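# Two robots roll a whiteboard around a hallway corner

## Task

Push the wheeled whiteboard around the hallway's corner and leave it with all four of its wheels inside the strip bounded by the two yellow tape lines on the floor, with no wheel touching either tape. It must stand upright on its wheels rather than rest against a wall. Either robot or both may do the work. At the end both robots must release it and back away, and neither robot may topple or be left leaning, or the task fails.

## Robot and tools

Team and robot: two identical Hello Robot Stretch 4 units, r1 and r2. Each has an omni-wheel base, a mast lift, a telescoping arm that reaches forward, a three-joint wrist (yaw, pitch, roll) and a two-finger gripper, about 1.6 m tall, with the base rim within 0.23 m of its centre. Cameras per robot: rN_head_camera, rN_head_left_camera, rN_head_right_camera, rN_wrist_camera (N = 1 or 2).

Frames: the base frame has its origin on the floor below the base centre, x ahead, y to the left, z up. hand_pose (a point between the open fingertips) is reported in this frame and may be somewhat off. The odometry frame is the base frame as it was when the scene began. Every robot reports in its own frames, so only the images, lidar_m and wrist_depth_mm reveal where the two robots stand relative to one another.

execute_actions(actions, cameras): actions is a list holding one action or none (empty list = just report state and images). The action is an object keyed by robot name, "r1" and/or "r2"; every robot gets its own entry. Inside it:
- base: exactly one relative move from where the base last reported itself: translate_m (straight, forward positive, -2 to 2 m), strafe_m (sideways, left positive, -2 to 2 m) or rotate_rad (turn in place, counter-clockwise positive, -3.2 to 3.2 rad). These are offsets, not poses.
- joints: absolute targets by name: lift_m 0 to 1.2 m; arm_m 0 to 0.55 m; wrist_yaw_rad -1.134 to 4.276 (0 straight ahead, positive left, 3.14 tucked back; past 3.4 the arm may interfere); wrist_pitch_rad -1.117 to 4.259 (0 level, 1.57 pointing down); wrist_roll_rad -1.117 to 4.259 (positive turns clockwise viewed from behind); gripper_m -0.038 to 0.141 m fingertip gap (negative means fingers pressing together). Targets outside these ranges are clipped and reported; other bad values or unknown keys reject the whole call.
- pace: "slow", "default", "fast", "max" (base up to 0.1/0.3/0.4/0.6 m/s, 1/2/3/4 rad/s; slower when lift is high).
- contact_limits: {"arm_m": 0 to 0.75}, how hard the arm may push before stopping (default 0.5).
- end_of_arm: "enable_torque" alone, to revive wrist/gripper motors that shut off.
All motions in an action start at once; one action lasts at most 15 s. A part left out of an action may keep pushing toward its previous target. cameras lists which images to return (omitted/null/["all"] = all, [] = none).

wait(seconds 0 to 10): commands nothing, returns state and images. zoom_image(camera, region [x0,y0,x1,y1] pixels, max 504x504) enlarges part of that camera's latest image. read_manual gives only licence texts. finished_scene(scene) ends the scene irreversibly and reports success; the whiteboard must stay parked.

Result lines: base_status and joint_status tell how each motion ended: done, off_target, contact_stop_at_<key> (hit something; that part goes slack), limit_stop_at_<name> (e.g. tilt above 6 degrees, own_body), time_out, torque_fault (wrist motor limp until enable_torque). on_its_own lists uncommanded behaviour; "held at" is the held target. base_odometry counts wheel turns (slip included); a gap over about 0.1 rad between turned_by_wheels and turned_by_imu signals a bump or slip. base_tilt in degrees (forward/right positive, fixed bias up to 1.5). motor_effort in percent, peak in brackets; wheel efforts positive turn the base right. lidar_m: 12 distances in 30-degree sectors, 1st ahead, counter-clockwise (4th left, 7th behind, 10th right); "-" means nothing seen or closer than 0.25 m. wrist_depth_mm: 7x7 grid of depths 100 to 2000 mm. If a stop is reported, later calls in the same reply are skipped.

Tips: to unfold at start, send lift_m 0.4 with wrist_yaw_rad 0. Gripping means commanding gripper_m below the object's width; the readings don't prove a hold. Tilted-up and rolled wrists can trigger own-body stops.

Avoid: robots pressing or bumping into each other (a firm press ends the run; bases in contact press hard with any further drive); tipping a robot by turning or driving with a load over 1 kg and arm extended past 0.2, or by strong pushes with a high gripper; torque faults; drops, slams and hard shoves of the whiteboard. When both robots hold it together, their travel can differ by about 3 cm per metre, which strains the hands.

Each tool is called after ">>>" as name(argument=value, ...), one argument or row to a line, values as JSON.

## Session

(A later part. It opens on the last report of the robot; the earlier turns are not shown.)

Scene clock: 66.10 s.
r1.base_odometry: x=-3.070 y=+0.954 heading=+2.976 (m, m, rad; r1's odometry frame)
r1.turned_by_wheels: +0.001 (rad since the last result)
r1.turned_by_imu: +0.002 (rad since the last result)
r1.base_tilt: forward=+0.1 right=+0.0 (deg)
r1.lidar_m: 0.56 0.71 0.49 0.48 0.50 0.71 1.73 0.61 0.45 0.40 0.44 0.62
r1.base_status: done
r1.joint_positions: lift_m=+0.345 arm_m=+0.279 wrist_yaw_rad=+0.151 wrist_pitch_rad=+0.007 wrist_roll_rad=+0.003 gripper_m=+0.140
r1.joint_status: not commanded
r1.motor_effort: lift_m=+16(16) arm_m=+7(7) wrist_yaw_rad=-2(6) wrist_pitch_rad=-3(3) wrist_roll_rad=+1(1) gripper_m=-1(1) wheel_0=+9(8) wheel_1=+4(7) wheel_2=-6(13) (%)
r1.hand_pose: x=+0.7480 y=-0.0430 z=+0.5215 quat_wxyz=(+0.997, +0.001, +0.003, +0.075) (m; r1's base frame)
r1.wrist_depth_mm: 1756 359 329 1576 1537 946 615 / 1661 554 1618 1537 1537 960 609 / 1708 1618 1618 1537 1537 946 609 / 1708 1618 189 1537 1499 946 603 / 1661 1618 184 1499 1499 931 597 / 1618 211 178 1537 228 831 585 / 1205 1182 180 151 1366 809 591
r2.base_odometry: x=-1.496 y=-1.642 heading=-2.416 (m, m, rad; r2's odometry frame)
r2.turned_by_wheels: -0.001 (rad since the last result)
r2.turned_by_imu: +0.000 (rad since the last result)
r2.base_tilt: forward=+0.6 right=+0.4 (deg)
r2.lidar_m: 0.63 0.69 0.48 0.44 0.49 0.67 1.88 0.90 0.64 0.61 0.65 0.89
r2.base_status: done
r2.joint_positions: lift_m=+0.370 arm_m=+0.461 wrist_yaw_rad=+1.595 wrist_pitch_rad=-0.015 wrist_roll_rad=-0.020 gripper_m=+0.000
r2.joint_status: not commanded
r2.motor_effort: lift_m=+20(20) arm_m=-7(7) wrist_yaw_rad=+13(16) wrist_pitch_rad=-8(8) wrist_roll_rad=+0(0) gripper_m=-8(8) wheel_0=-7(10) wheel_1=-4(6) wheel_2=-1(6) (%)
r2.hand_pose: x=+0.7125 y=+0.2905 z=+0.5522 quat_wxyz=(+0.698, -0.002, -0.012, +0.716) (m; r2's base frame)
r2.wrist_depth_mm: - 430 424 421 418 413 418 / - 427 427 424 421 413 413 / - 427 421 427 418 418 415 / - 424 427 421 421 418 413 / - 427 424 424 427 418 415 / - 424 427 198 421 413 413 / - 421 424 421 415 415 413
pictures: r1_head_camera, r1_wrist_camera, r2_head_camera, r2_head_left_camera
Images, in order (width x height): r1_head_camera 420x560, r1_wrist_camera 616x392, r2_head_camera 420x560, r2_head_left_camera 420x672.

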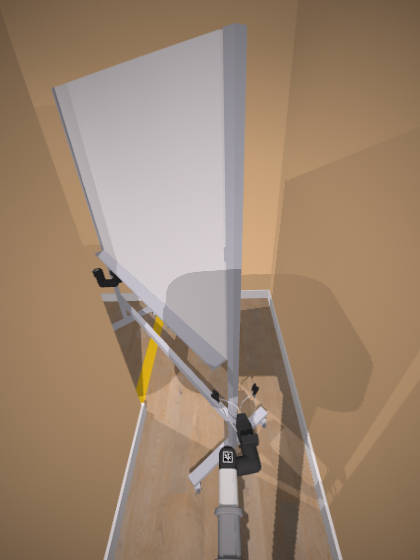

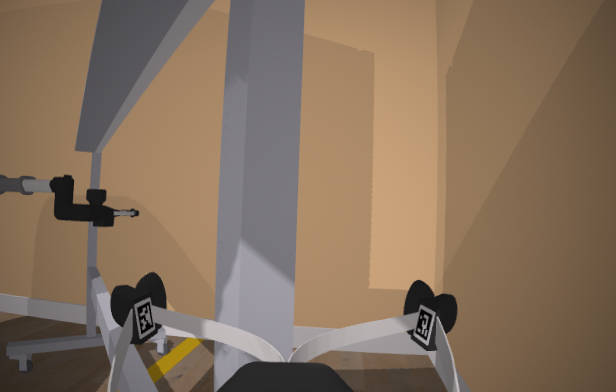

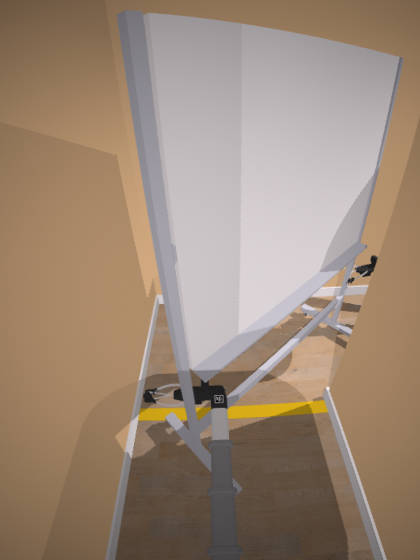

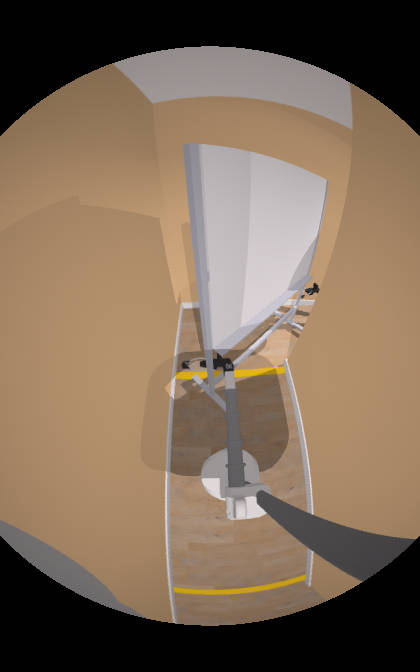

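>>> execute_actions(
  actions=[
    {"r1": {"base": {"translate_m": 0.2}, "pace": "slow"}, "r2": {"base": {"translate_m": -0.18}, "pace": "slow"}},
  ],
  cameras=["r1_head_camera", "r1_wrist_camera", "r2_head_camera"],
)

Scene clock: 69.43 s.
r1.base_odometry: x=-3.266 y=+0.987 heading=+2.977 (m, m, rad; r1's odometry frame)
r1.turned_by_wheels: +0.000 (rad since the last result)
r1.turned_by_imu: +0.002 (rad since the last result)
r1.base_tilt: forward=+0.1 right=+0.0 (deg)
r1.lidar_m: 0.65 0.72 0.50 0.48 0.50 0.70 1.72 0.60 0.43 0.41 0.43 0.61
r1.base_status: done
r1.joint_positions: lift_m=+0.345 arm_m=+0.279 wrist_yaw_rad=+0.150 wrist_pitch_rad=+0.007 wrist_roll_rad=+0.003 gripper_m=+0.140
r1.joint_status: not commanded
r1.motor_effort: lift_m=+16(16) arm_m=+7(7) wrist_yaw_rad=+2(2) wrist_pitch_rad=-3(3) wrist_roll_rad=+1(1) gripper_m=+1(0) wheel_0=+7(10) wheel_1=+5(5) wheel_2=-8(12) (%)
r1.hand_pose: x=+0.7480 y=-0.0434 z=+0.5215 quat_wxyz=(+0.997, +0.001, +0.003, +0.075) (m; r1's base frame)
r1.wrist_depth_mm: 359 1430 170 1366 1336 960 615 / 500 1430 167 1336 1336 946 597 / 1499 1430 164 1336 1336 960 603 / 1464 1430 161 1366 1308 931 603 / 1430 1430 161 1308 1281 917 597 / 1430 213 161 1308 220 904 585 / 831 1255 159 161 1255 842 591
r2.base_odometry: x=-1.361 y=-1.522 heading=-2.416 (m, m, rad; r2's odometry frame)
r2.turned_by_wheels: +0.000 (rad since the last result)
r2.turned_by_imu: +0.001 (rad since the last result)
r2.base_tilt: forward=+0.6 right=+0.4 (deg)
r2.lidar_m: 0.65 0.71 0.49 0.46 0.51 0.67 1.91 0.90 0.63 0.62 0.64 0.89
r2.base_status: done
r2.joint_positions: lift_m=+0.370 arm_m=+0.461 wrist_yaw_rad=+1.599 wrist_pitch_rad=-0.015 wrist_roll_rad=-0.020 gripper_m=+0.000
r2.joint_status: not commanded
r2.motor_effort: lift_m=+20(20) arm_m=-7(7) wrist_yaw_rad=+1(14) wrist_pitch_rad=-7(7) wrist_roll_rad=-1(0) gripper_m=-8(6) wheel_0=-1(10) wheel_1=-1(8) wheel_2=+3(8) (%)
r2.hand_pose: x=+0.7113 y=+0.2908 z=+0.5522 quat_wxyz=(+0.697, -0.002, -0.012, +0.717) (m; r2's base frame)
r2.wrist_depth_mm: - 427 424 424 418 415 410 / - 424 421 418 418 415 413 / - 430 421 421 418 410 410 / - 430 421 424 418 418 413 / - 427 424 424 415 410 413 / - 430 427 198 415 413 413 / - 427 421 421 415 415 407
pictures: r1_head_camera, r1_wrist_camera, r2_head_camera
Images, in order (width x height): r1_head_camera 420x560, r1_wrist_camera 616x392, r2_head_camera 420x560.

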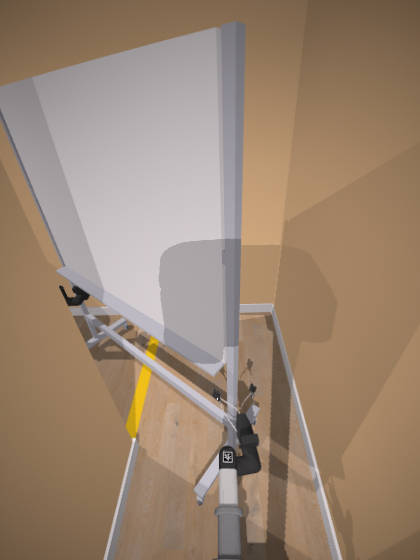

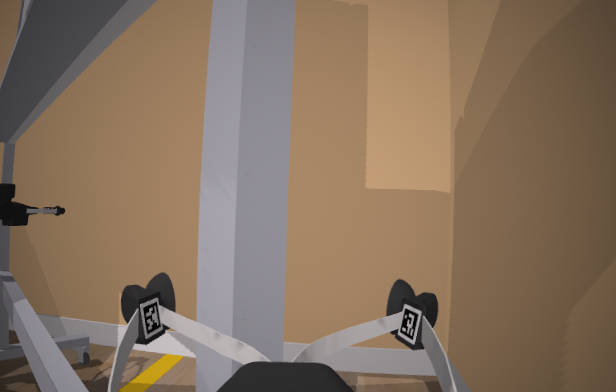

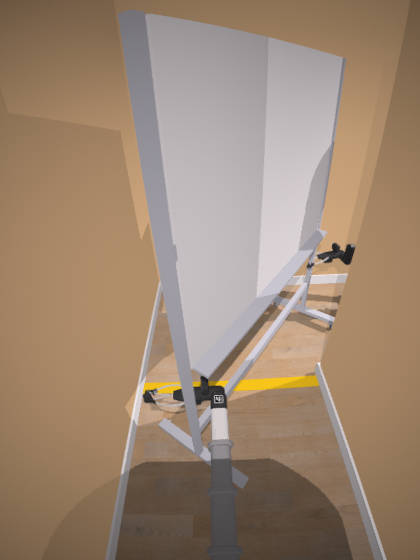

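>>> execute_actions(
  actions=[
    {"r1": {"base": {"translate_m": 0.22}, "pace": "slow"}, "r2": {"base": {"translate_m": -0.14}, "pace": "slow"}},
  ],
  cameras=["r1_head_camera", "r1_wrist_camera", "r2_head_camera"],
)

Scene clock: 73.13 s.
r1.base_odometry: x=-3.483 y=+1.022 heading=+2.977 (m, m, rad; r1's odometry frame)
r1.turned_by_wheels: +0.001 (rad since the last result)
r1.turned_by_imu: +0.003 (rad since the last result)
r1.base_tilt: forward=+0.1 right=+0.0 (deg)
r1.lidar_m: 0.57 0.74 0.51 0.48 0.51 0.72 1.76 0.60 0.43 0.41 0.44 0.61
r1.base_status: done
r1.joint_positions: lift_m=+0.345 arm_m=+0.279 wrist_yaw_rad=+0.153 wrist_pitch_rad=+0.007 wrist_roll_rad=+0.003 gripper_m=+0.140
r1.joint_status: not commanded
r1.motor_effort: lift_m=+16(16) arm_m=+7(7) wrist_yaw_rad=-9(11) wrist_pitch_rad=-4(6) wrist_roll_rad=+1(1) gripper_m=-1(2) wheel_0=+11(12) wheel_1=+5(8) wheel_2=-6(12) (%)
r1.hand_pose: x=+0.7481 y=-0.0425 z=+0.5214 quat_wxyz=(+0.997, +0.001, +0.004, +0.076) (m; r1's base frame)
r1.wrist_depth_mm: 1255 1229 167 1118 1098 976 609 / 1255 1205 166 1118 1098 976 609 / 1229 1205 166 1138 1098 976 615 / 1205 1182 165 1118 1098 976 615 / 1205 1205 163 1098 1098 960 603 / 1229 209 162 1098 227 854 597 / 1182 1160 160 159 1060 831 603
r2.base_odometry: x=-1.256 y=-1.430 heading=-2.416 (m, m, rad; r2's odometry frame)
r2.turned_by_wheels: +0.000 (rad since the last result)
r2.turned_by_imu: +0.001 (rad since the last result)
r2.base_tilt: forward=+0.5 right=+0.4 (deg)
r2.lidar_m: 0.65 0.69 0.49 0.46 0.49 0.69 1.93 0.92 0.66 0.62 0.64 0.90
r2.base_status: done
r2.joint_positions: lift_m=+0.370 arm_m=+0.461 wrist_yaw_rad=+1.600 wrist_pitch_rad=-0.015 wrist_roll_rad=-0.020 gripper_m=+0.000
r2.joint_status: not commanded
r2.motor_effort: lift_m=+20(20) arm_m=-6(7) wrist_yaw_rad=+1(17) wrist_pitch_rad=-10(8) wrist_roll_rad=-1(1) gripper_m=-7(8) wheel_0=-2(7) wheel_1=+0(6) wheel_2=+1(9) (%)
r2.hand_pose: x=+0.7112 y=+0.2909 z=+0.5522 quat_wxyz=(+0.697, -0.002, -0.012, +0.717) (m; r2's base frame)
r2.wrist_depth_mm: - 430 427 424 421 418 415 / 436 430 427 427 418 415 413 / 433 427 427 421 418 413 410 / 427 424 424 424 418 418 410 / 430 427 424 421 415 418 413 / 433 424 424 197 415 413 410 / - 430 424 421 415 413 413
pictures: r1_head_camera, r1_wrist_camera, r2_head_camera
Images, in order (width x height): r1_head_camera 420x560, r1_wrist_camera 616x392, r2_head_camera 420x560.

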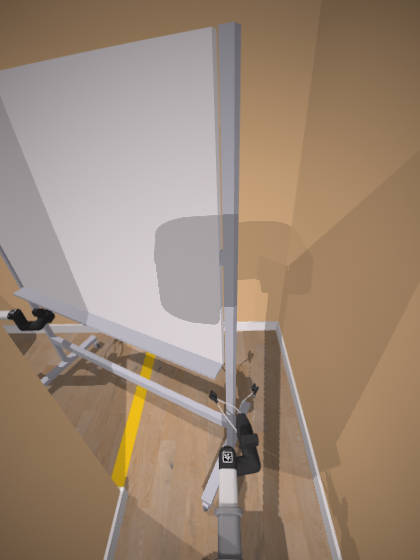

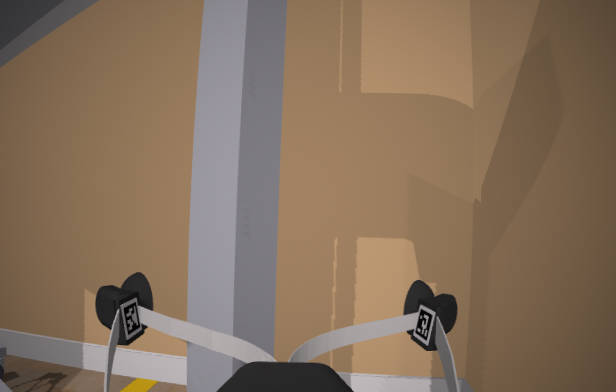

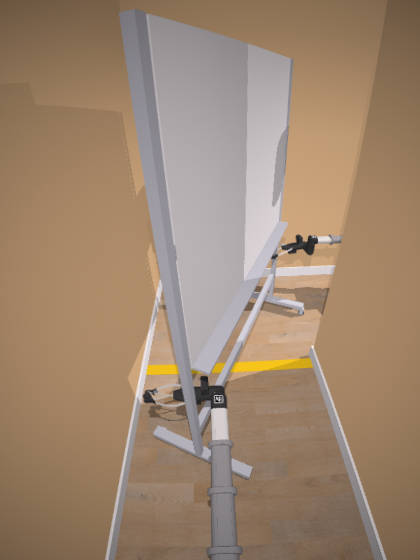

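>>> execute_actions(
  actions=[
    {"r1": {"base": {"translate_m": 0.24}, "pace": "slow"}, "r2": {"base": {"translate_m": -0.07}, "pace": "slow"}},
  ],
  cameras=["r1_head_camera", "r1_wrist_camera", "r2_head_camera"],
)

Scene clock: 76.87 s.
r1.base_odometry: x=-3.720 y=+1.061 heading=+2.978 (m, m, rad; r1's odometry frame)
r1.turned_by_wheels: +0.000 (rad since the last result)
r1.turned_by_imu: +0.002 (rad since the last result)
r1.base_tilt: forward=+0.1 right=+0.0 (deg)
r1.lidar_m: 0.54 0.69 0.49 0.47 0.49 0.70 1.74 0.61 0.43 0.41 0.42 0.61
r1.base_status: done
r1.joint_positions: lift_m=+0.345 arm_m=+0.279 wrist_yaw_rad=+0.149 wrist_pitch_rad=+0.007 wrist_roll_rad=+0.003 gripper_m=+0.140
r1.joint_status: not commanded
r1.motor_effort: lift_m=+16(16) arm_m=+7(7) wrist_yaw_rad=+2(15) wrist_pitch_rad=-5(5) wrist_roll_rad=+1(1) gripper_m=-1(1) wheel_0=+7(13) wheel_1=+4(8) wheel_2=-7(12) (%)
r1.hand_pose: x=+0.7480 y=-0.0435 z=+0.5215 quat_wxyz=(+0.997, +0.001, +0.003, +0.075) (m; r1's base frame)
r1.wrist_depth_mm: 976 946 176 878 854 831 621 / 976 931 175 878 866 831 603 / 960 931 174 866 854 820 603 / 931 931 173 866 842 820 609 / 946 917 172 854 831 820 597 / 931 211 170 854 221 809 580 / 931 904 167 158 820 798 585
r2.base_odometry: x=-1.204 y=-1.383 heading=-2.416 (m, m, rad; r2's odometry frame)
r2.turned_by_wheels: +0.000 (rad since the last result)
r2.turned_by_imu: +0.001 (rad since the last result)
r2.base_tilt: forward=+0.6 right=+0.4 (deg)
r2.lidar_m: 0.63 0.68 0.48 0.47 0.49 0.70 1.90 0.90 0.66 0.62 0.64 0.90
r2.base_status: done
r2.joint_positions: lift_m=+0.370 arm_m=+0.461 wrist_yaw_rad=+1.600 wrist_pitch_rad=-0.015 wrist_roll_rad=-0.020 gripper_m=+0.000
r2.joint_status: not commanded
r2.motor_effort: lift_m=+20(20) arm_m=-7(7) wrist_yaw_rad=+0(20) wrist_pitch_rad=-8(8) wrist_roll_rad=+0(0) gripper_m=-6(7) wheel_0=-1(11) wheel_1=-1(7) wheel_2=+1(7) (%)
r2.hand_pose: x=+0.7112 y=+0.2909 z=+0.5522 quat_wxyz=(+0.697, -0.002, -0.012, +0.717) (m; r2's base frame)
r2.wrist_depth_mm: 430 427 427 421 418 421 413 / 433 427 424 421 415 413 413 / 430 427 430 421 418 415 413 / 430 427 424 421 418 413 413 / 427 427 427 424 418 415 410 / 433 430 424 197 415 415 413 / 430 427 424 418 418 415 413
pictures: r1_head_camera, r1_wrist_camera, r2_head_camera
Images, in order (width x height): r1_head_camera 420x560, r1_wrist_camera 616x392, r2_head_camera 420x560.

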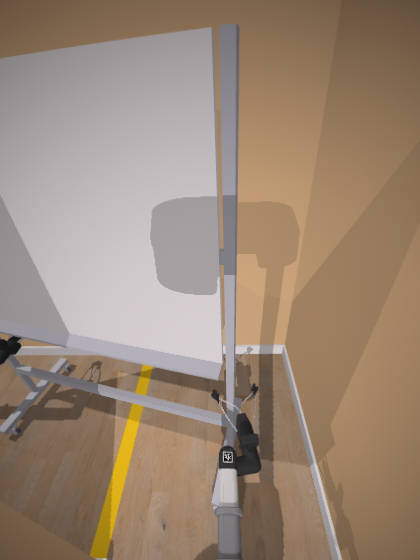

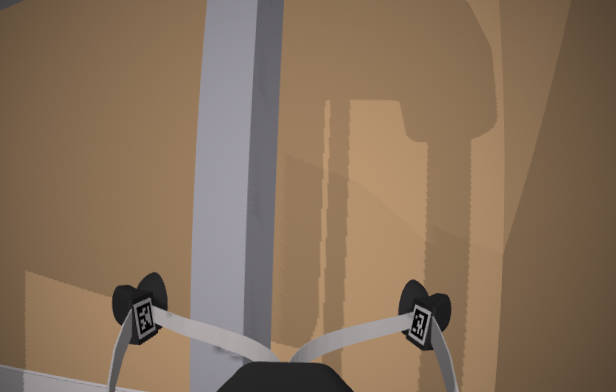

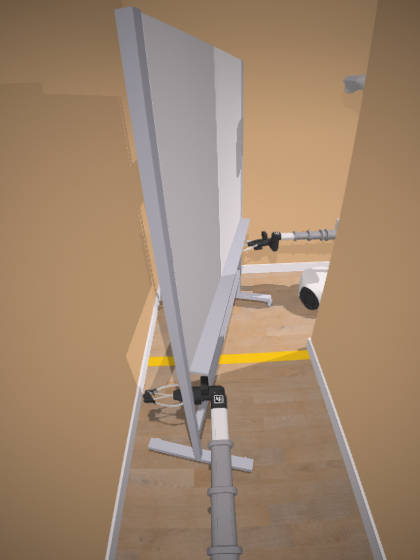

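>>> execute_actions(
  actions=[
    {"r1": {"base": {"translate_m": 0.16}, "pace": "slow"}, "r2": {"joints": {"wrist_yaw_rad": 2.0}, "pace": "slow"}},
  ],
  cameras=["r1_head_camera", "r1_wrist_camera", "r2_head_camera", "r2_wrist_camera"],
)

Scene clock: 79.93 s.
r1.base_odometry: x=-3.877 y=+1.087 heading=+2.978 (m, m, rad; r1's odometry frame)
r1.turned_by_wheels: +0.000 (rad since the last result)
r1.turned_by_imu: +0.002 (rad since the last result)
r1.base_tilt: forward=+0.1 right=+0.0 (deg)
r1.lidar_m: 0.52 0.65 1.01 0.48 0.50 0.70 1.72 0.62 0.44 0.42 0.44 0.61
r1.base_status: done
r1.joint_positions: lift_m=+0.345 arm_m=+0.279 wrist_yaw_rad=+0.151 wrist_pitch_rad=+0.007 wrist_roll_rad=+0.003 gripper_m=+0.140
r1.joint_status: not commanded
r1.motor_effort: lift_m=+16(16) arm_m=+7(7) wrist_yaw_rad=-1(8) wrist_pitch_rad=-5(4) wrist_roll_rad=+1(1) gripper_m=-1(2) wheel_0=+7(10) wheel_1=+5(8) wheel_2=-8(14) (%)
r1.hand_pose: x=+0.7480 y=-0.0431 z=+0.5215 quat_wxyz=(+0.997, +0.001, +0.003, +0.075) (m; r1's base frame)
r1.wrist_depth_mm: 788 768 180 723 691 683 621 / 778 768 178 707 699 668 609 / 778 750 177 715 691 668 609 / 778 750 175 707 683 668 609 / 759 741 175 699 683 661 597 / 759 206 174 699 226 654 585 / 750 723 170 151 676 647 597
r2.base_odometry: x=-1.204 y=-1.383 heading=-2.416 (m, m, rad; r2's odometry frame)
r2.turned_by_wheels: +0.000 (rad since the last result)
r2.turned_by_imu: +0.000 (rad since the last result)
r2.base_tilt: forward=+0.6 right=+0.4 (deg)
r2.lidar_m: 0.59 0.70 0.48 0.46 0.48 0.70 1.90 0.88 0.66 0.62 0.65 0.90
r2.base_status: not commanded
r2.joint_positions: lift_m=+0.370 arm_m=+0.461 wrist_yaw_rad=+2.000 wrist_pitch_rad=-0.014 wrist_roll_rad=-0.020 gripper_m=+0.000
r2.joint_status: all done
r2.motor_effort: lift_m=+20(21) arm_m=-7(7) wrist_yaw_rad=+1(61) wrist_pitch_rad=-8(12) wrist_roll_rad=+0(0) gripper_m=-8(8) wheel_0=-1(7) wheel_1=+0(5) wheel_2=+1(5) (%)
r2.hand_pose: x=+0.5917 y=+0.2987 z=+0.5522 quat_wxyz=(+0.541, +0.001, -0.012, +0.841) (m; r2's base frame)
r2.wrist_depth_mm: 654 569 484 433 387 349 327 / 647 564 488 433 389 353 327 / 654 569 488 433 392 351 327 / 640 559 488 433 389 351 327 / 640 559 480 433 389 351 325 / 647 559 488 198 379 351 329 / 640 564 469 413 382 347 327
pictures: r1_head_camera, r1_wrist_camera, r2_head_camera, r2_wrist_camera
Images, in order (width x height): r1_head_camera 420x560, r1_wrist_camera 616x392, r2_head_camera 420x560, r2_wrist_camera 616x392.

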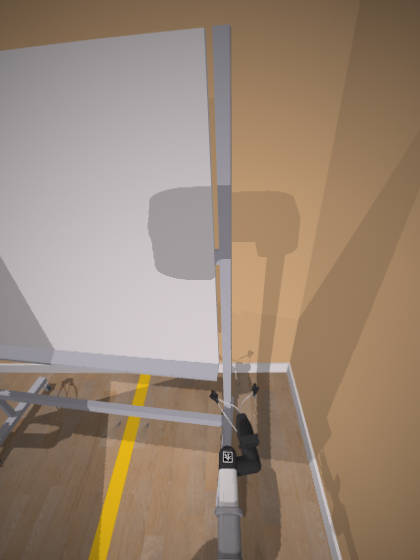

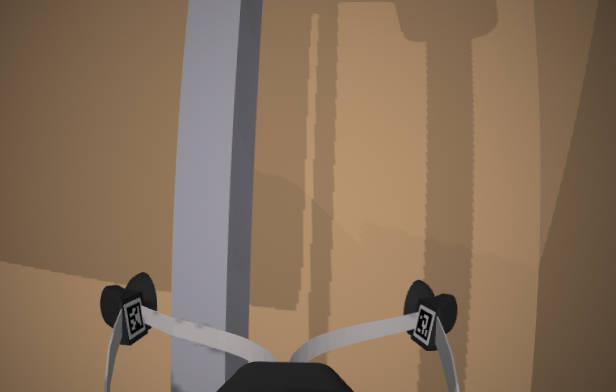

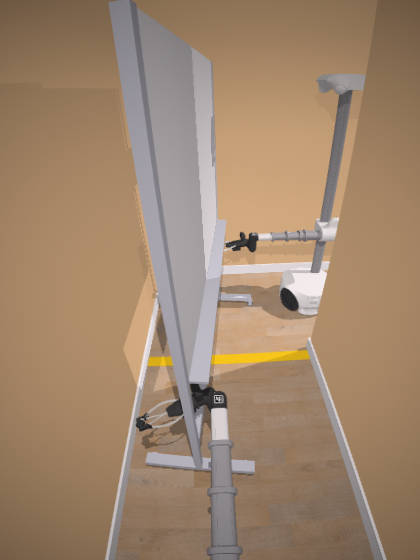

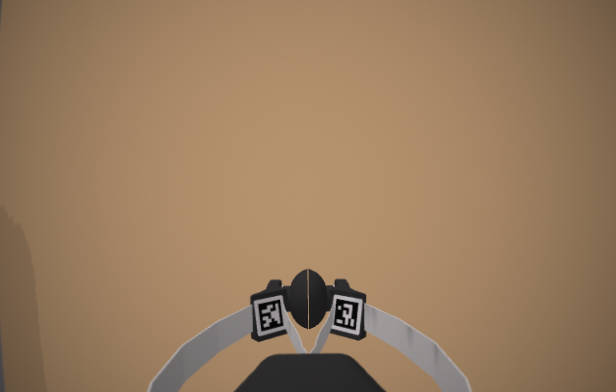

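>>> execute_actions(
  actions=[
    {"r1": {"joints": {"arm_m": 0.0}}},
  ],
  cameras=["r1_wrist_camera"],
)

>>> execute_actions(
  actions=[
    {"r1": {"base": {"translate_m": -0.3}}, "r2": {"base": {"strafe_m": -0.12}, "joints": {"arm_m": 0.2}, "pace": "slow"}},
  ],
  cameras=["r1_head_camera", "r2_head_camera", "r2_wrist_camera"],
)

Scene clock: 82.37 s.
r1.base_odometry: x=-3.877 y=+1.087 heading=+2.978 (m, m, rad; r1's odometry frame)
r1.turned_by_wheels: +0.000 (rad since the last result)
r1.turned_by_imu: +0.001 (rad since the last result)
r1.base_tilt: forward=+0.1 right=-0.1 (deg)
r1.lidar_m: 0.47 0.66 1.00 0.48 0.49 0.72 1.75 0.62 0.44 0.41 0.43 0.62
r1.base_status: not commanded
r1.joint_positions: lift_m=+0.345 arm_m=+0.001 wrist_yaw_rad=+0.150 wrist_pitch_rad=+0.007 wrist_roll_rad=+0.003 gripper_m=+0.140
r1.joint_status: all done
r1.motor_effort: lift_m=+16(16) arm_m=-7(7) wrist_yaw_rad=-1(7) wrist_pitch_rad=-5(4) wrist_roll_rad=+0(1) gripper_m=-1(0) wheel_0=+6(7) wheel_1=+4(5) wheel_2=-6(8) (%)
r1.hand_pose: x=+0.4704 y=-0.0433 z=+0.5215 quat_wxyz=(+0.997, +0.001, +0.004, +0.075) (m; r1's base frame)
r1.wrist_depth_mm: 559 525 492 1008 976 960 621 / 549 500 500 991 991 946 609 / 1078 1042 1025 991 976 946 609 / 1078 1060 1008 976 946 931 603 / 1078 1042 1008 960 976 931 603 / 1078 212 991 976 227 854 591 / 525 500 991 151 946 809 591
r2.base_odometry: x=-1.204 y=-1.383 heading=-2.416 (m, m, rad; r2's odometry frame)
r2.turned_by_wheels: +0.000 (rad since the last result)
r2.turned_by_imu: +0.001 (rad since the last result)
r2.base_tilt: forward=+0.5 right=+0.4 (deg)
r2.lidar_m: 0.58 0.70 0.49 0.46 0.48 0.69 1.90 0.88 0.67 0.60 0.65 0.88
r2.base_status: not commanded
r2.joint_positions: lift_m=+0.370 arm_m=+0.461 wrist_yaw_rad=+2.000 wrist_pitch_rad=-0.014 wrist_roll_rad=-0.020 gripper_m=+0.000
r2.joint_status: not commanded
r2.motor_effort: lift_m=+20(20) arm_m=-6(7) wrist_yaw_rad=+1(0) wrist_pitch_rad=-9(8) wrist_roll_rad=+0(0) gripper_m=-6(8) wheel_0=-1(1) wheel_1=+0(0) wheel_2=+1(1) (%)
r2.hand_pose: x=+0.5917 y=+0.2987 z=+0.5522 quat_wxyz=(+0.541, +0.001, -0.012, +0.841) (m; r2's base frame)
r2.wrist_depth_mm: 654 564 488 433 389 351 329 / 647 559 492 430 392 351 327 / 647 549 492 433 387 353 325 / 647 564 488 433 387 353 325 / 654 559 484 436 392 353 327 / 647 564 484 197 377 351 329 / 654 559 469 413 382 347 325
pictures: r1_wrist_camera
Images, in order (width x height): r1_wrist_camera 616x392.

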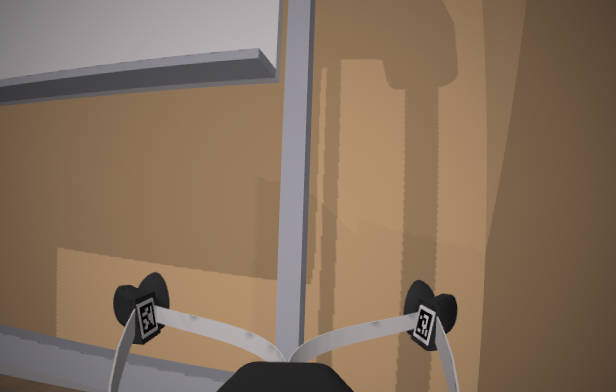

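Scene clock: 86.23 s.
r1.base_odometry: x=-3.581 y=+1.038 heading=+2.978 (m, m, rad; r1's odometry frame)
r1.turned_by_wheels: -0.001 (rad since the last result)
r1.turned_by_imu: +0.000 (rad since the last result)
r1.base_tilt: forward=+0.1 right=+0.0 (deg)
r1.lidar_m: 0.92 0.76 0.51 0.48 0.51 0.70 1.71 0.61 0.43 0.41 0.44 0.61
r1.base_status: done
r1.joint_positions: lift_m=+0.345 arm_m=+0.001 wrist_yaw_rad=+0.150 wrist_pitch_rad=+0.007 wrist_roll_rad=+0.003 gripper_m=+0.140
r1.joint_status: not commanded
r1.motor_effort: lift_m=+16(16) arm_m=-7(7) wrist_yaw_rad=+1(0) wrist_pitch_rad=-4(4) wrist_roll_rad=+1(1) gripper_m=+0(0) wheel_0=-6(11) wheel_1=-4(8) wheel_2=+3(12) (%)
r1.hand_pose: x=+0.4704 y=-0.0433 z=+0.5215 quat_wxyz=(+0.997, +0.001, +0.004, +0.075) (m; r1's base frame)
r1.wrist_depth_mm: 854 831 809 1366 1281 946 615 / 854 820 798 1336 1255 960 609 / 1397 1397 1336 1308 1281 976 609 / 1430 1366 1336 1308 1255 960 609 / 1430 1366 1336 1281 1255 931 603 / 1366 212 1308 1281 227 831 591 / 1281 1255 878 151 1229 809 591
r2.base_odometry: x=-1.284 y=-1.293 heading=-2.416 (m, m, rad; r2's odometry frame)
r2.turned_by_wheels: +0.000 (rad since the last result)
r2.turned_by_imu: +0.001 (rad since the last result)
r2.base_tilt: forward=+0.6 right=+0.5 (deg)
r2.lidar_m: 0.38 0.35 0.61 0.58 0.61 0.82 2.44 0.71 0.52 0.49 0.53 0.75
r2.base_status: done
r2.joint_positions: lift_m=+0.370 arm_m=+0.202 wrist_yaw_rad=+1.995 wrist_pitch_rad=-0.014 wrist_roll_rad=-0.020 gripper_m=+0.000
r2.joint_status: all done
r2.on_its_own: wrist_yaw_rad is at rest, and its effort (+15) is outside its rest range (-13 to +13)
r2.motor_effort: lift_m=+20(20) arm_m=-9(11) wrist_yaw_rad=+15(28) wrist_pitch_rad=-8(13) wrist_roll_rad=+0(0) gripper_m=-7(6) wheel_0=-4(8) wheel_1=-3(7) wheel_2=+2(4) (%)
r2.hand_pose: x=+0.3336 y=+0.2989 z=+0.5522 quat_wxyz=(+0.543, +0.001, -0.012, +0.840) (m; r2's base frame)
r2.wrist_depth_mm: - 715 647 569 508 462 424 / - 723 640 569 504 455 424 / - 715 627 559 512 466 430 / - 707 634 569 504 459 427 / - 707 627 569 508 462 424 / - 707 627 197 492 466 427 / - 707 609 539 500 452 424
pictures: r1_head_camera, r2_head_camera, r2_wrist_camera
Images, in order (width x height): r1_head_camera 420x560, r2_head_camera 420x560, r2_wrist_camera 616x392.

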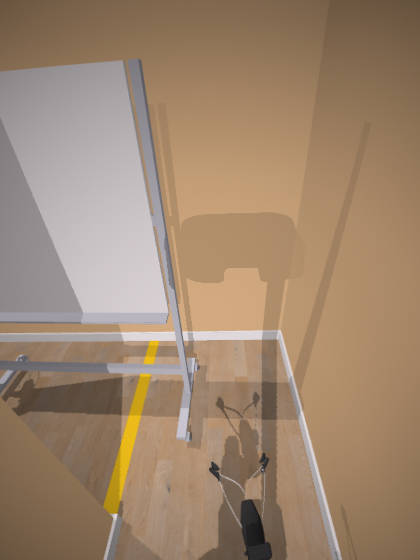

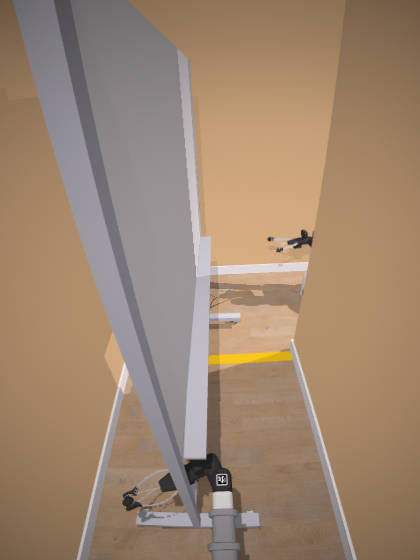

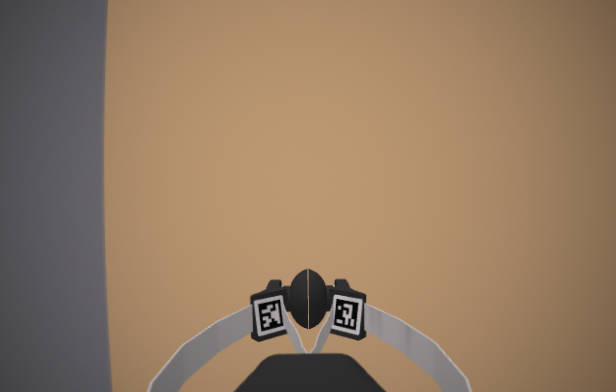

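>>> execute_actions(
  actions=[
    {"r2": {"base": {"translate_m": -0.72}}},
  ],
  cameras=["r1_head_left_camera", "r2_head_camera", "r2_head_left_camera", "r2_wrist_camera"],
)

Scene clock: 90.30 s.
r1.base_odometry: x=-3.581 y=+1.038 heading=+2.978 (m, m, rad; r1's odometry frame)
r1.turned_by_wheels: +0.000 (rad since the last result)
r1.turned_by_imu: +0.001 (rad since the last result)
r1.base_tilt: forward=+0.2 right=+0.1 (deg)
r1.lidar_m: 1.49 1.33 0.50 0.47 0.50 0.70 1.71 0.62 0.44 0.41 0.45 0.62
r1.base_status: not commanded
r1.joint_positions: lift_m=+0.345 arm_m=+0.001 wrist_yaw_rad=+0.150 wrist_pitch_rad=+0.007 wrist_roll_rad=+0.003 gripper_m=+0.140
r1.joint_status: not commanded
r1.motor_effort: lift_m=+16(16) arm_m=-7(7) wrist_yaw_rad=-1(1) wrist_pitch_rad=-4(4) wrist_roll_rad=+1(1) gripper_m=+0(0) wheel_0=-6(6) wheel_1=-4(4) wheel_2=+3(4) (%)
r1.hand_pose: x=+0.4704 y=-0.0433 z=+0.5215 quat_wxyz=(+0.997, +0.001, +0.004, +0.075) (m; r1's base frame)
r1.wrist_depth_mm: 1464 1397 1366 1336 1281 946 621 / 1464 1397 1366 1308 1281 960 609 / 1430 1397 1366 1308 1281 960 609 / 1397 1397 1336 1308 1255 960 609 / 1430 1366 1336 1308 1281 931 603 / 1430 212 1336 1281 226 854 585 / 1255 1255 1281 151 1229 798 591
r2.base_odometry: x=-0.745 y=-0.816 heading=-2.416 (m, m, rad; r2's odometry frame)
r2.turned_by_wheels: +0.000 (rad since the last result)
r2.turned_by_imu: +0.002 (rad since the last result)
r2.base_tilt: forward=+0.5 right=+0.4 (deg)
r2.lidar_m: 0.36 0.84 0.61 0.58 0.63 0.87 1.73 1.33 0.51 0.49 0.53 0.72
r2.base_status: done
r2.joint_positions: lift_m=+0.370 arm_m=+0.201 wrist_yaw_rad=+1.998 wrist_pitch_rad=-0.015 wrist_roll_rad=-0.020 gripper_m=+0.000
r2.joint_status: not commanded
r2.motor_effort: lift_m=+20(20) arm_m=-7(10) wrist_yaw_rad=+5(30) wrist_pitch_rad=-6(9) wrist_roll_rad=+1(1) gripper_m=-6(7) wheel_0=+0(7) wheel_1=-2(10) wheel_2=-1(11) (%)
r2.hand_pose: x=+0.3323 y=+0.2988 z=+0.5523 quat_wxyz=(+0.541, +0.001, -0.012, +0.841) (m; r2's base frame)
r2.wrist_depth_mm: 854 741 634 564 512 459 424 / 842 741 634 564 508 462 427 / 831 732 634 564 508 455 430 / 842 732 634 569 508 459 427 / 854 723 634 569 504 462 424 / 854 723 634 196 492 459 424 / 854 732 609 535 500 455 424
pictures: r1_head_left_camera, r2_head_camera, r2_head_left_camera, r2_wrist_camera
Images, in order (width x height): r1_head_left_camera 420x672, r2_head_camera 420x560, r2_head_left_camera 420x672, r2_wrist_camera 616x392.

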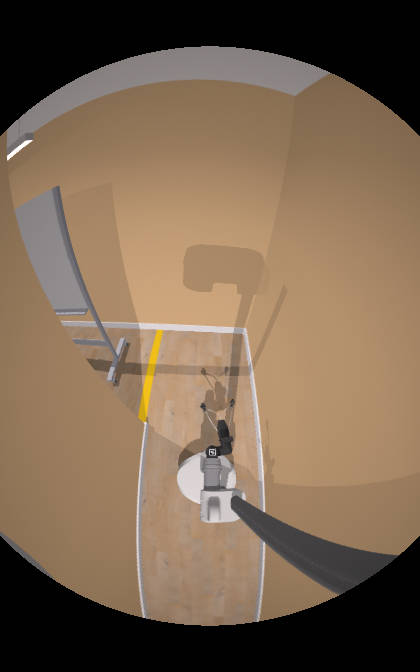

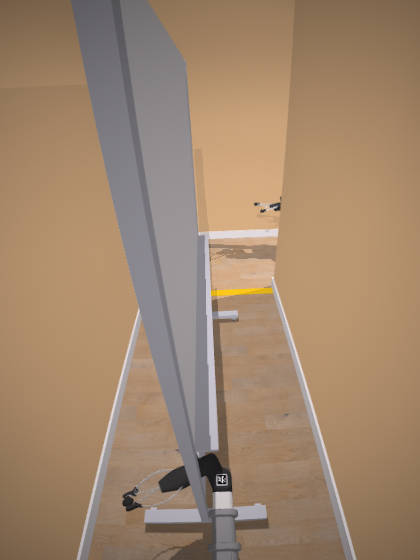

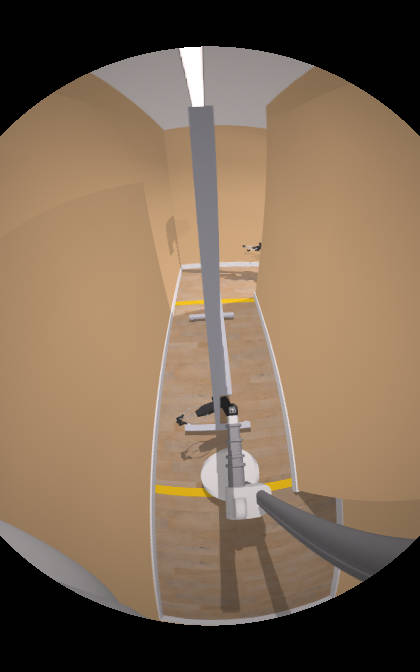

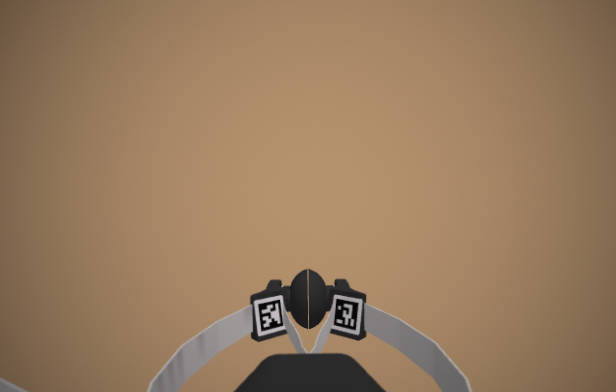

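>>> execute_actions(
  actions=[
    {"r2": {"joints": {"wrist_yaw_rad": 0.0, "arm_m": 0.22}}},
  ],
  cameras=["r2_head_camera"],
)

>>> execute_actions(
  actions=[
    {"r2": {"base": {"strafe_m": -0.06}}},
  ],
  cameras=["r2_head_camera"],
)

Scene clock: 92.30 s.
r1.base_odometry: x=-3.581 y=+1.038 heading=+2.978 (m, m, rad; r1's odometry frame)
r1.turned_by_wheels: +0.000 (rad since the last result)
r1.turned_by_imu: +0.001 (rad since the last result)
r1.base_tilt: forward=+0.2 right=+0.0 (deg)
r1.lidar_m: 1.50 1.33 0.51 0.48 0.49 0.69 1.76 0.61 0.45 0.41 0.44 0.62
r1.base_status: not commanded
r1.joint_positions: lift_m=+0.345 arm_m=+0.001 wrist_yaw_rad=+0.150 wrist_pitch_rad=+0.007 wrist_roll_rad=+0.003 gripper_m=+0.140
r1.joint_status: not commanded
r1.motor_effort: lift_m=+16(16) arm_m=-7(7) wrist_yaw_rad=-1(0) wrist_pitch_rad=-4(5) wrist_roll_rad=+1(1) gripper_m=-1(1) wheel_0=-6(6) wheel_1=-4(4) wheel_2=+4(4) (%)
r1.hand_pose: x=+0.4704 y=-0.0433 z=+0.5215 quat_wxyz=(+0.997, +0.001, +0.004, +0.075) (m; r1's base frame)
r1.wrist_depth_mm: 1430 1430 1336 1336 1281 960 621 / 1430 1430 1366 1308 1308 960 609 / 1397 1397 1366 1336 1281 960 609 / 1430 1397 1366 1308 1281 946 609 / 1430 1366 1308 1281 1255 946 597 / 1397 211 1308 1281 227 831 585 / 1308 1255 1281 151 1205 820 597
r2.base_odometry: x=-0.745 y=-0.816 heading=-2.416 (m, m, rad; r2's odometry frame)
r2.turned_by_wheels: +0.000 (rad since the last result)
r2.turned_by_imu: +0.001 (rad since the last result)
r2.base_tilt: forward=+0.5 right=+0.4 (deg)
r2.lidar_m: 0.37 0.86 0.63 0.58 0.62 0.86 1.75 1.31 0.53 0.48 0.52 0.73
r2.base_status: not commanded
r2.joint_positions: lift_m=+0.370 arm_m=+0.219 wrist_yaw_rad=+0.000 wrist_pitch_rad=-0.015 wrist_roll_rad=-0.020 gripper_m=+0.000
r2.joint_status: all done
r2.motor_effort: lift_m=+20(20) arm_m=+6(8) wrist_yaw_rad=-2(9) wrist_pitch_rad=-7(8) wrist_roll_rad=+1(0) gripper_m=-7(7) wheel_0=+0(0) wheel_1=-2(2) wheel_2=-1(1) (%)
r2.hand_pose: x=+0.6783 y=-0.0873 z=+0.5523 quat_wxyz=(+1.000, -0.010, -0.007, +0.000) (m; r2's base frame)
r2.wrist_depth_mm: 946 324 691 - - 842 597 / 946 1281 521 - - 866 603 / 976 1397 - - - 866 615 / 960 1397 - - - 891 609 / 960 1366 - - - 878 615 / 931 1397 1661 197 1397 866 615 / 917 1229 549 1182 1205 820 597
pictures: r2_head_camera
Images, in order (width x height): r2_head_camera 420x560.

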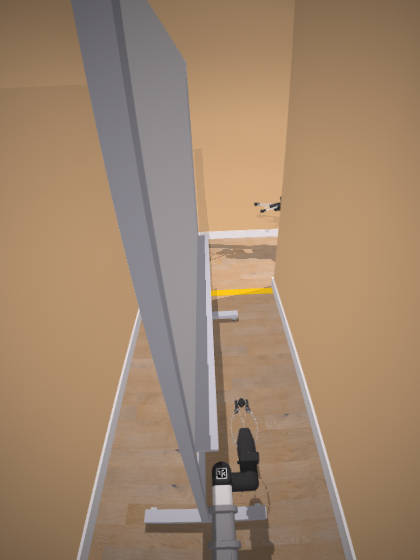

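Scene clock: 93.50 s.
r1.base_odometry: x=-3.581 y=+1.038 heading=+2.978 (m, m, rad; r1's odometry frame)
r1.turned_by_wheels: +0.000 (rad since the last result)
r1.turned_by_imu: +0.000 (rad since the last result)
r1.base_tilt: forward=+0.1 right=+0.0 (deg)
r1.lidar_m: 1.49 1.33 0.50 0.47 0.50 0.70 1.73 0.61 0.45 0.41 0.43 0.62
r1.base_status: not commanded
r1.joint_positions: lift_m=+0.345 arm_m=+0.001 wrist_yaw_rad=+0.150 wrist_pitch_rad=+0.007 wrist_roll_rad=+0.003 gripper_m=+0.140
r1.joint_status: not commanded
r1.motor_effort: lift_m=+16(16) arm_m=-7(7) wrist_yaw_rad=+2(2) wrist_pitch_rad=-4(4) wrist_roll_rad=+1(1) gripper_m=-1(0) wheel_0=-6(6) wheel_1=-4(4) wheel_2=+3(3) (%)
r1.hand_pose: x=+0.4704 y=-0.0433 z=+0.5215 quat_wxyz=(+0.997, +0.001, +0.004, +0.075) (m; r1's base frame)
r1.wrist_depth_mm: 1464 1430 1366 1336 1281 960 621 / 1430 1397 1366 1308 1281 960 603 / 1430 1397 1336 1308 1281 960 603 / 1430 1397 1336 1308 1255 960 609 / 1397 1366 1336 1281 1255 931 603 / 1397 211 1281 1308 227 842 585 / 1308 1255 1336 151 1255 820 591
r2.base_odometry: x=-0.785 y=-0.771 heading=-2.416 (m, m, rad; r2's odometry frame)
r2.turned_by_wheels: +0.000 (rad since the last result)
r2.turned_by_imu: +0.000 (rad since the last result)
r2.base_tilt: forward=+0.6 right=+0.4 (deg)
r2.lidar_m: 0.41 0.36 0.68 0.64 0.67 0.94 1.73 1.23 0.46 0.43 0.47 0.66
r2.base_status: done
r2.joint_positions: lift_m=+0.370 arm_m=+0.219 wrist_yaw_rad=+0.000 wrist_pitch_rad=-0.015 wrist_roll_rad=-0.020 gripper_m=+0.000
r2.joint_status: not commanded
r2.motor_effort: lift_m=+20(20) arm_m=+7(7) wrist_yaw_rad=-1(3) wrist_pitch_rad=-8(9) wrist_roll_rad=+1(1) gripper_m=-7(7) wheel_0=+0(8) wheel_1=+0(7) wheel_2=-1(2) (%)
r2.hand_pose: x=+0.6782 y=-0.0873 z=+0.5523 quat_wxyz=(+1.000, -0.010, -0.007, +0.000) (m; r2's base frame)
r2.wrist_depth_mm: 315 347 946 - 1499 732 512 / 1042 462 946 - 1537 732 521 / 1042 1464 - - 1537 750 525 / 1025 1537 - - 1576 750 530 / 1025 1499 - - 1576 750 530 / 1025 1499 904 197 1205 759 525 / 1025 1229 1160 1160 1205 699 521
pictures: r2_head_camera
Images, in order (width x height): r2_head_camera 420x560.

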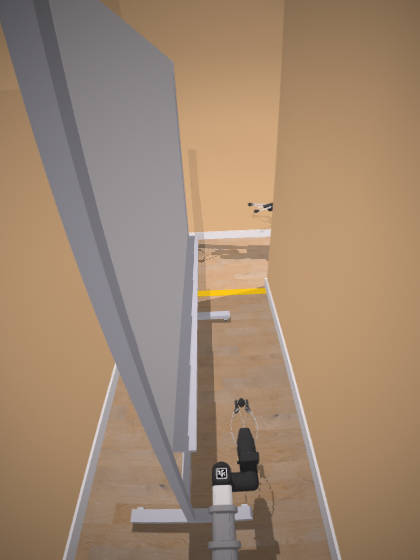

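>>> execute_actions(
  actions=[
    {"r2": {"base": {"translate_m": -0.8}, "joints": {"arm_m": 0.0}, "pace": "fast"}},
  ],
  cameras=["r2_head_camera", "r2_head_left_camera", "r1_head_left_camera"],
)

Scene clock: 96.93 s.
r1.base_odometry: x=-3.581 y=+1.038 heading=+2.978 (m, m, rad; r1's odometry frame)
r1.turned_by_wheels: +0.000 (rad since the last result)
r1.turned_by_imu: +0.001 (rad since the last result)
r1.base_tilt: forward=+0.1 right=+0.0 (deg)
r1.lidar_m: 1.50 1.34 0.51 0.48 0.50 0.71 1.72 0.60 0.43 0.42 0.45 0.62
r1.base_status: not commanded
r1.joint_positions: lift_m=+0.345 arm_m=+0.001 wrist_yaw_rad=+0.150 wrist_pitch_rad=+0.007 wrist_roll_rad=+0.003 gripper_m=+0.140
r1.joint_status: not commanded
r1.motor_effort: lift_m=+16(16) arm_m=-7(7) wrist_yaw_rad=+1(2) wrist_pitch_rad=-4(5) wrist_roll_rad=+1(1) gripper_m=+0(1) wheel_0=-6(6) wheel_1=-4(4) wheel_2=+3(3) (%)
r1.hand_pose: x=+0.4704 y=-0.0433 z=+0.5215 quat_wxyz=(+0.997, +0.001, +0.004, +0.075) (m; r1's base frame)
r1.wrist_depth_mm: 1464 1397 1366 1336 1308 960 621 / 1430 1397 1366 1308 1281 960 609 / 1430 1397 1366 1281 1281 960 609 / 1430 1366 1366 1308 1281 960 609 / 1397 1366 1336 1308 1255 946 597 / 1430 212 1336 1281 227 831 585 / 1308 1255 1281 151 1229 809 591
r2.base_odometry: x=-0.186 y=-0.240 heading=-2.416 (m, m, rad; r2's odometry frame)
r2.turned_by_wheels: +0.000 (rad since the last result)
r2.turned_by_imu: +0.002 (rad since the last result)
r2.base_tilt: forward=+0.6 right=+0.4 (deg)
r2.lidar_m: 1.18 0.91 0.69 0.63 0.69 0.94 0.90 0.95 0.88 0.84 0.80 0.73
r2.base_status: done
r2.joint_positions: lift_m=+0.370 arm_m=+0.001 wrist_yaw_rad=+0.000 wrist_pitch_rad=-0.015 wrist_roll_rad=-0.020 gripper_m=+0.000
r2.joint_status: all done
r2.motor_effort: lift_m=+20(20) arm_m=-7(9) wrist_yaw_rad=+0(2) wrist_pitch_rad=-7(7) wrist_roll_rad=+1(1) gripper_m=-7(8) wheel_0=+1(6) wheel_1=+2(6) wheel_2=+1(9) (%)
r2.hand_pose: x=+0.4605 y=-0.0875 z=+0.5523 quat_wxyz=(+1.000, -0.010, -0.007, +0.000) (m; r2's base frame)
r2.wrist_depth_mm: 1042 1499 1661 - 1499 732 508 / 1060 1499 1618 - 1576 741 517 / 1042 1537 1661 - 1537 741 525 / 1042 1537 - - 1537 750 525 / 1025 1499 - - 1537 768 525 / 1025 1537 1060 196 1182 768 525 / 1008 1255 917 1397 1182 699 521
pictures: r1_head_left_camera, r2_head_camera, r2_head_left_camera
Images, in order (width x height): r1_head_left_camera 420x672, r2_head_camera 420x560, r2_head_left_camera 420x672.

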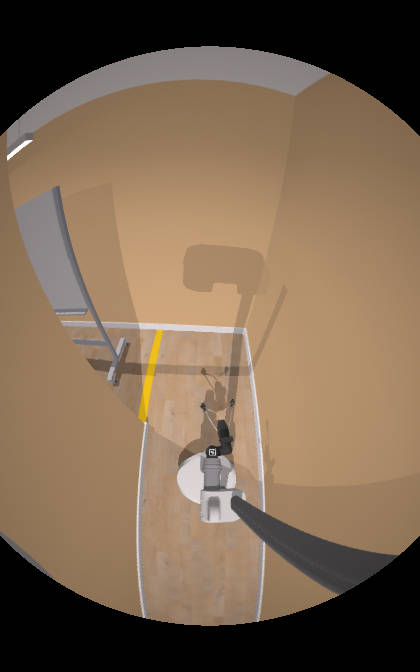

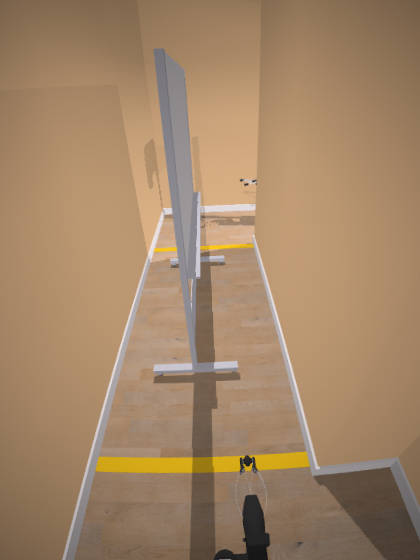

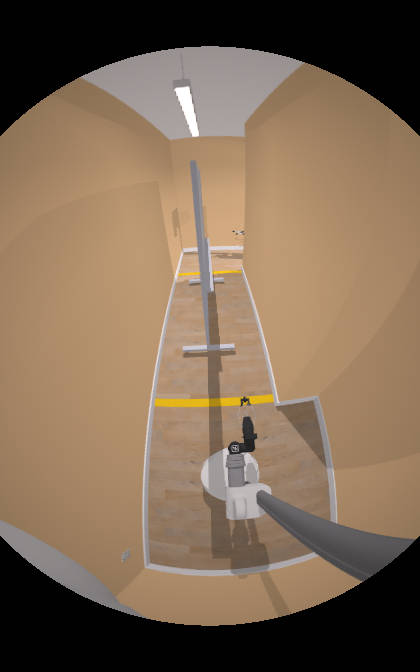

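The board is parked between the lines, clear of the walls, and both robots are away from it.

>>> finished_scene(
  scene=1,
)

The scene is finished: the task was done.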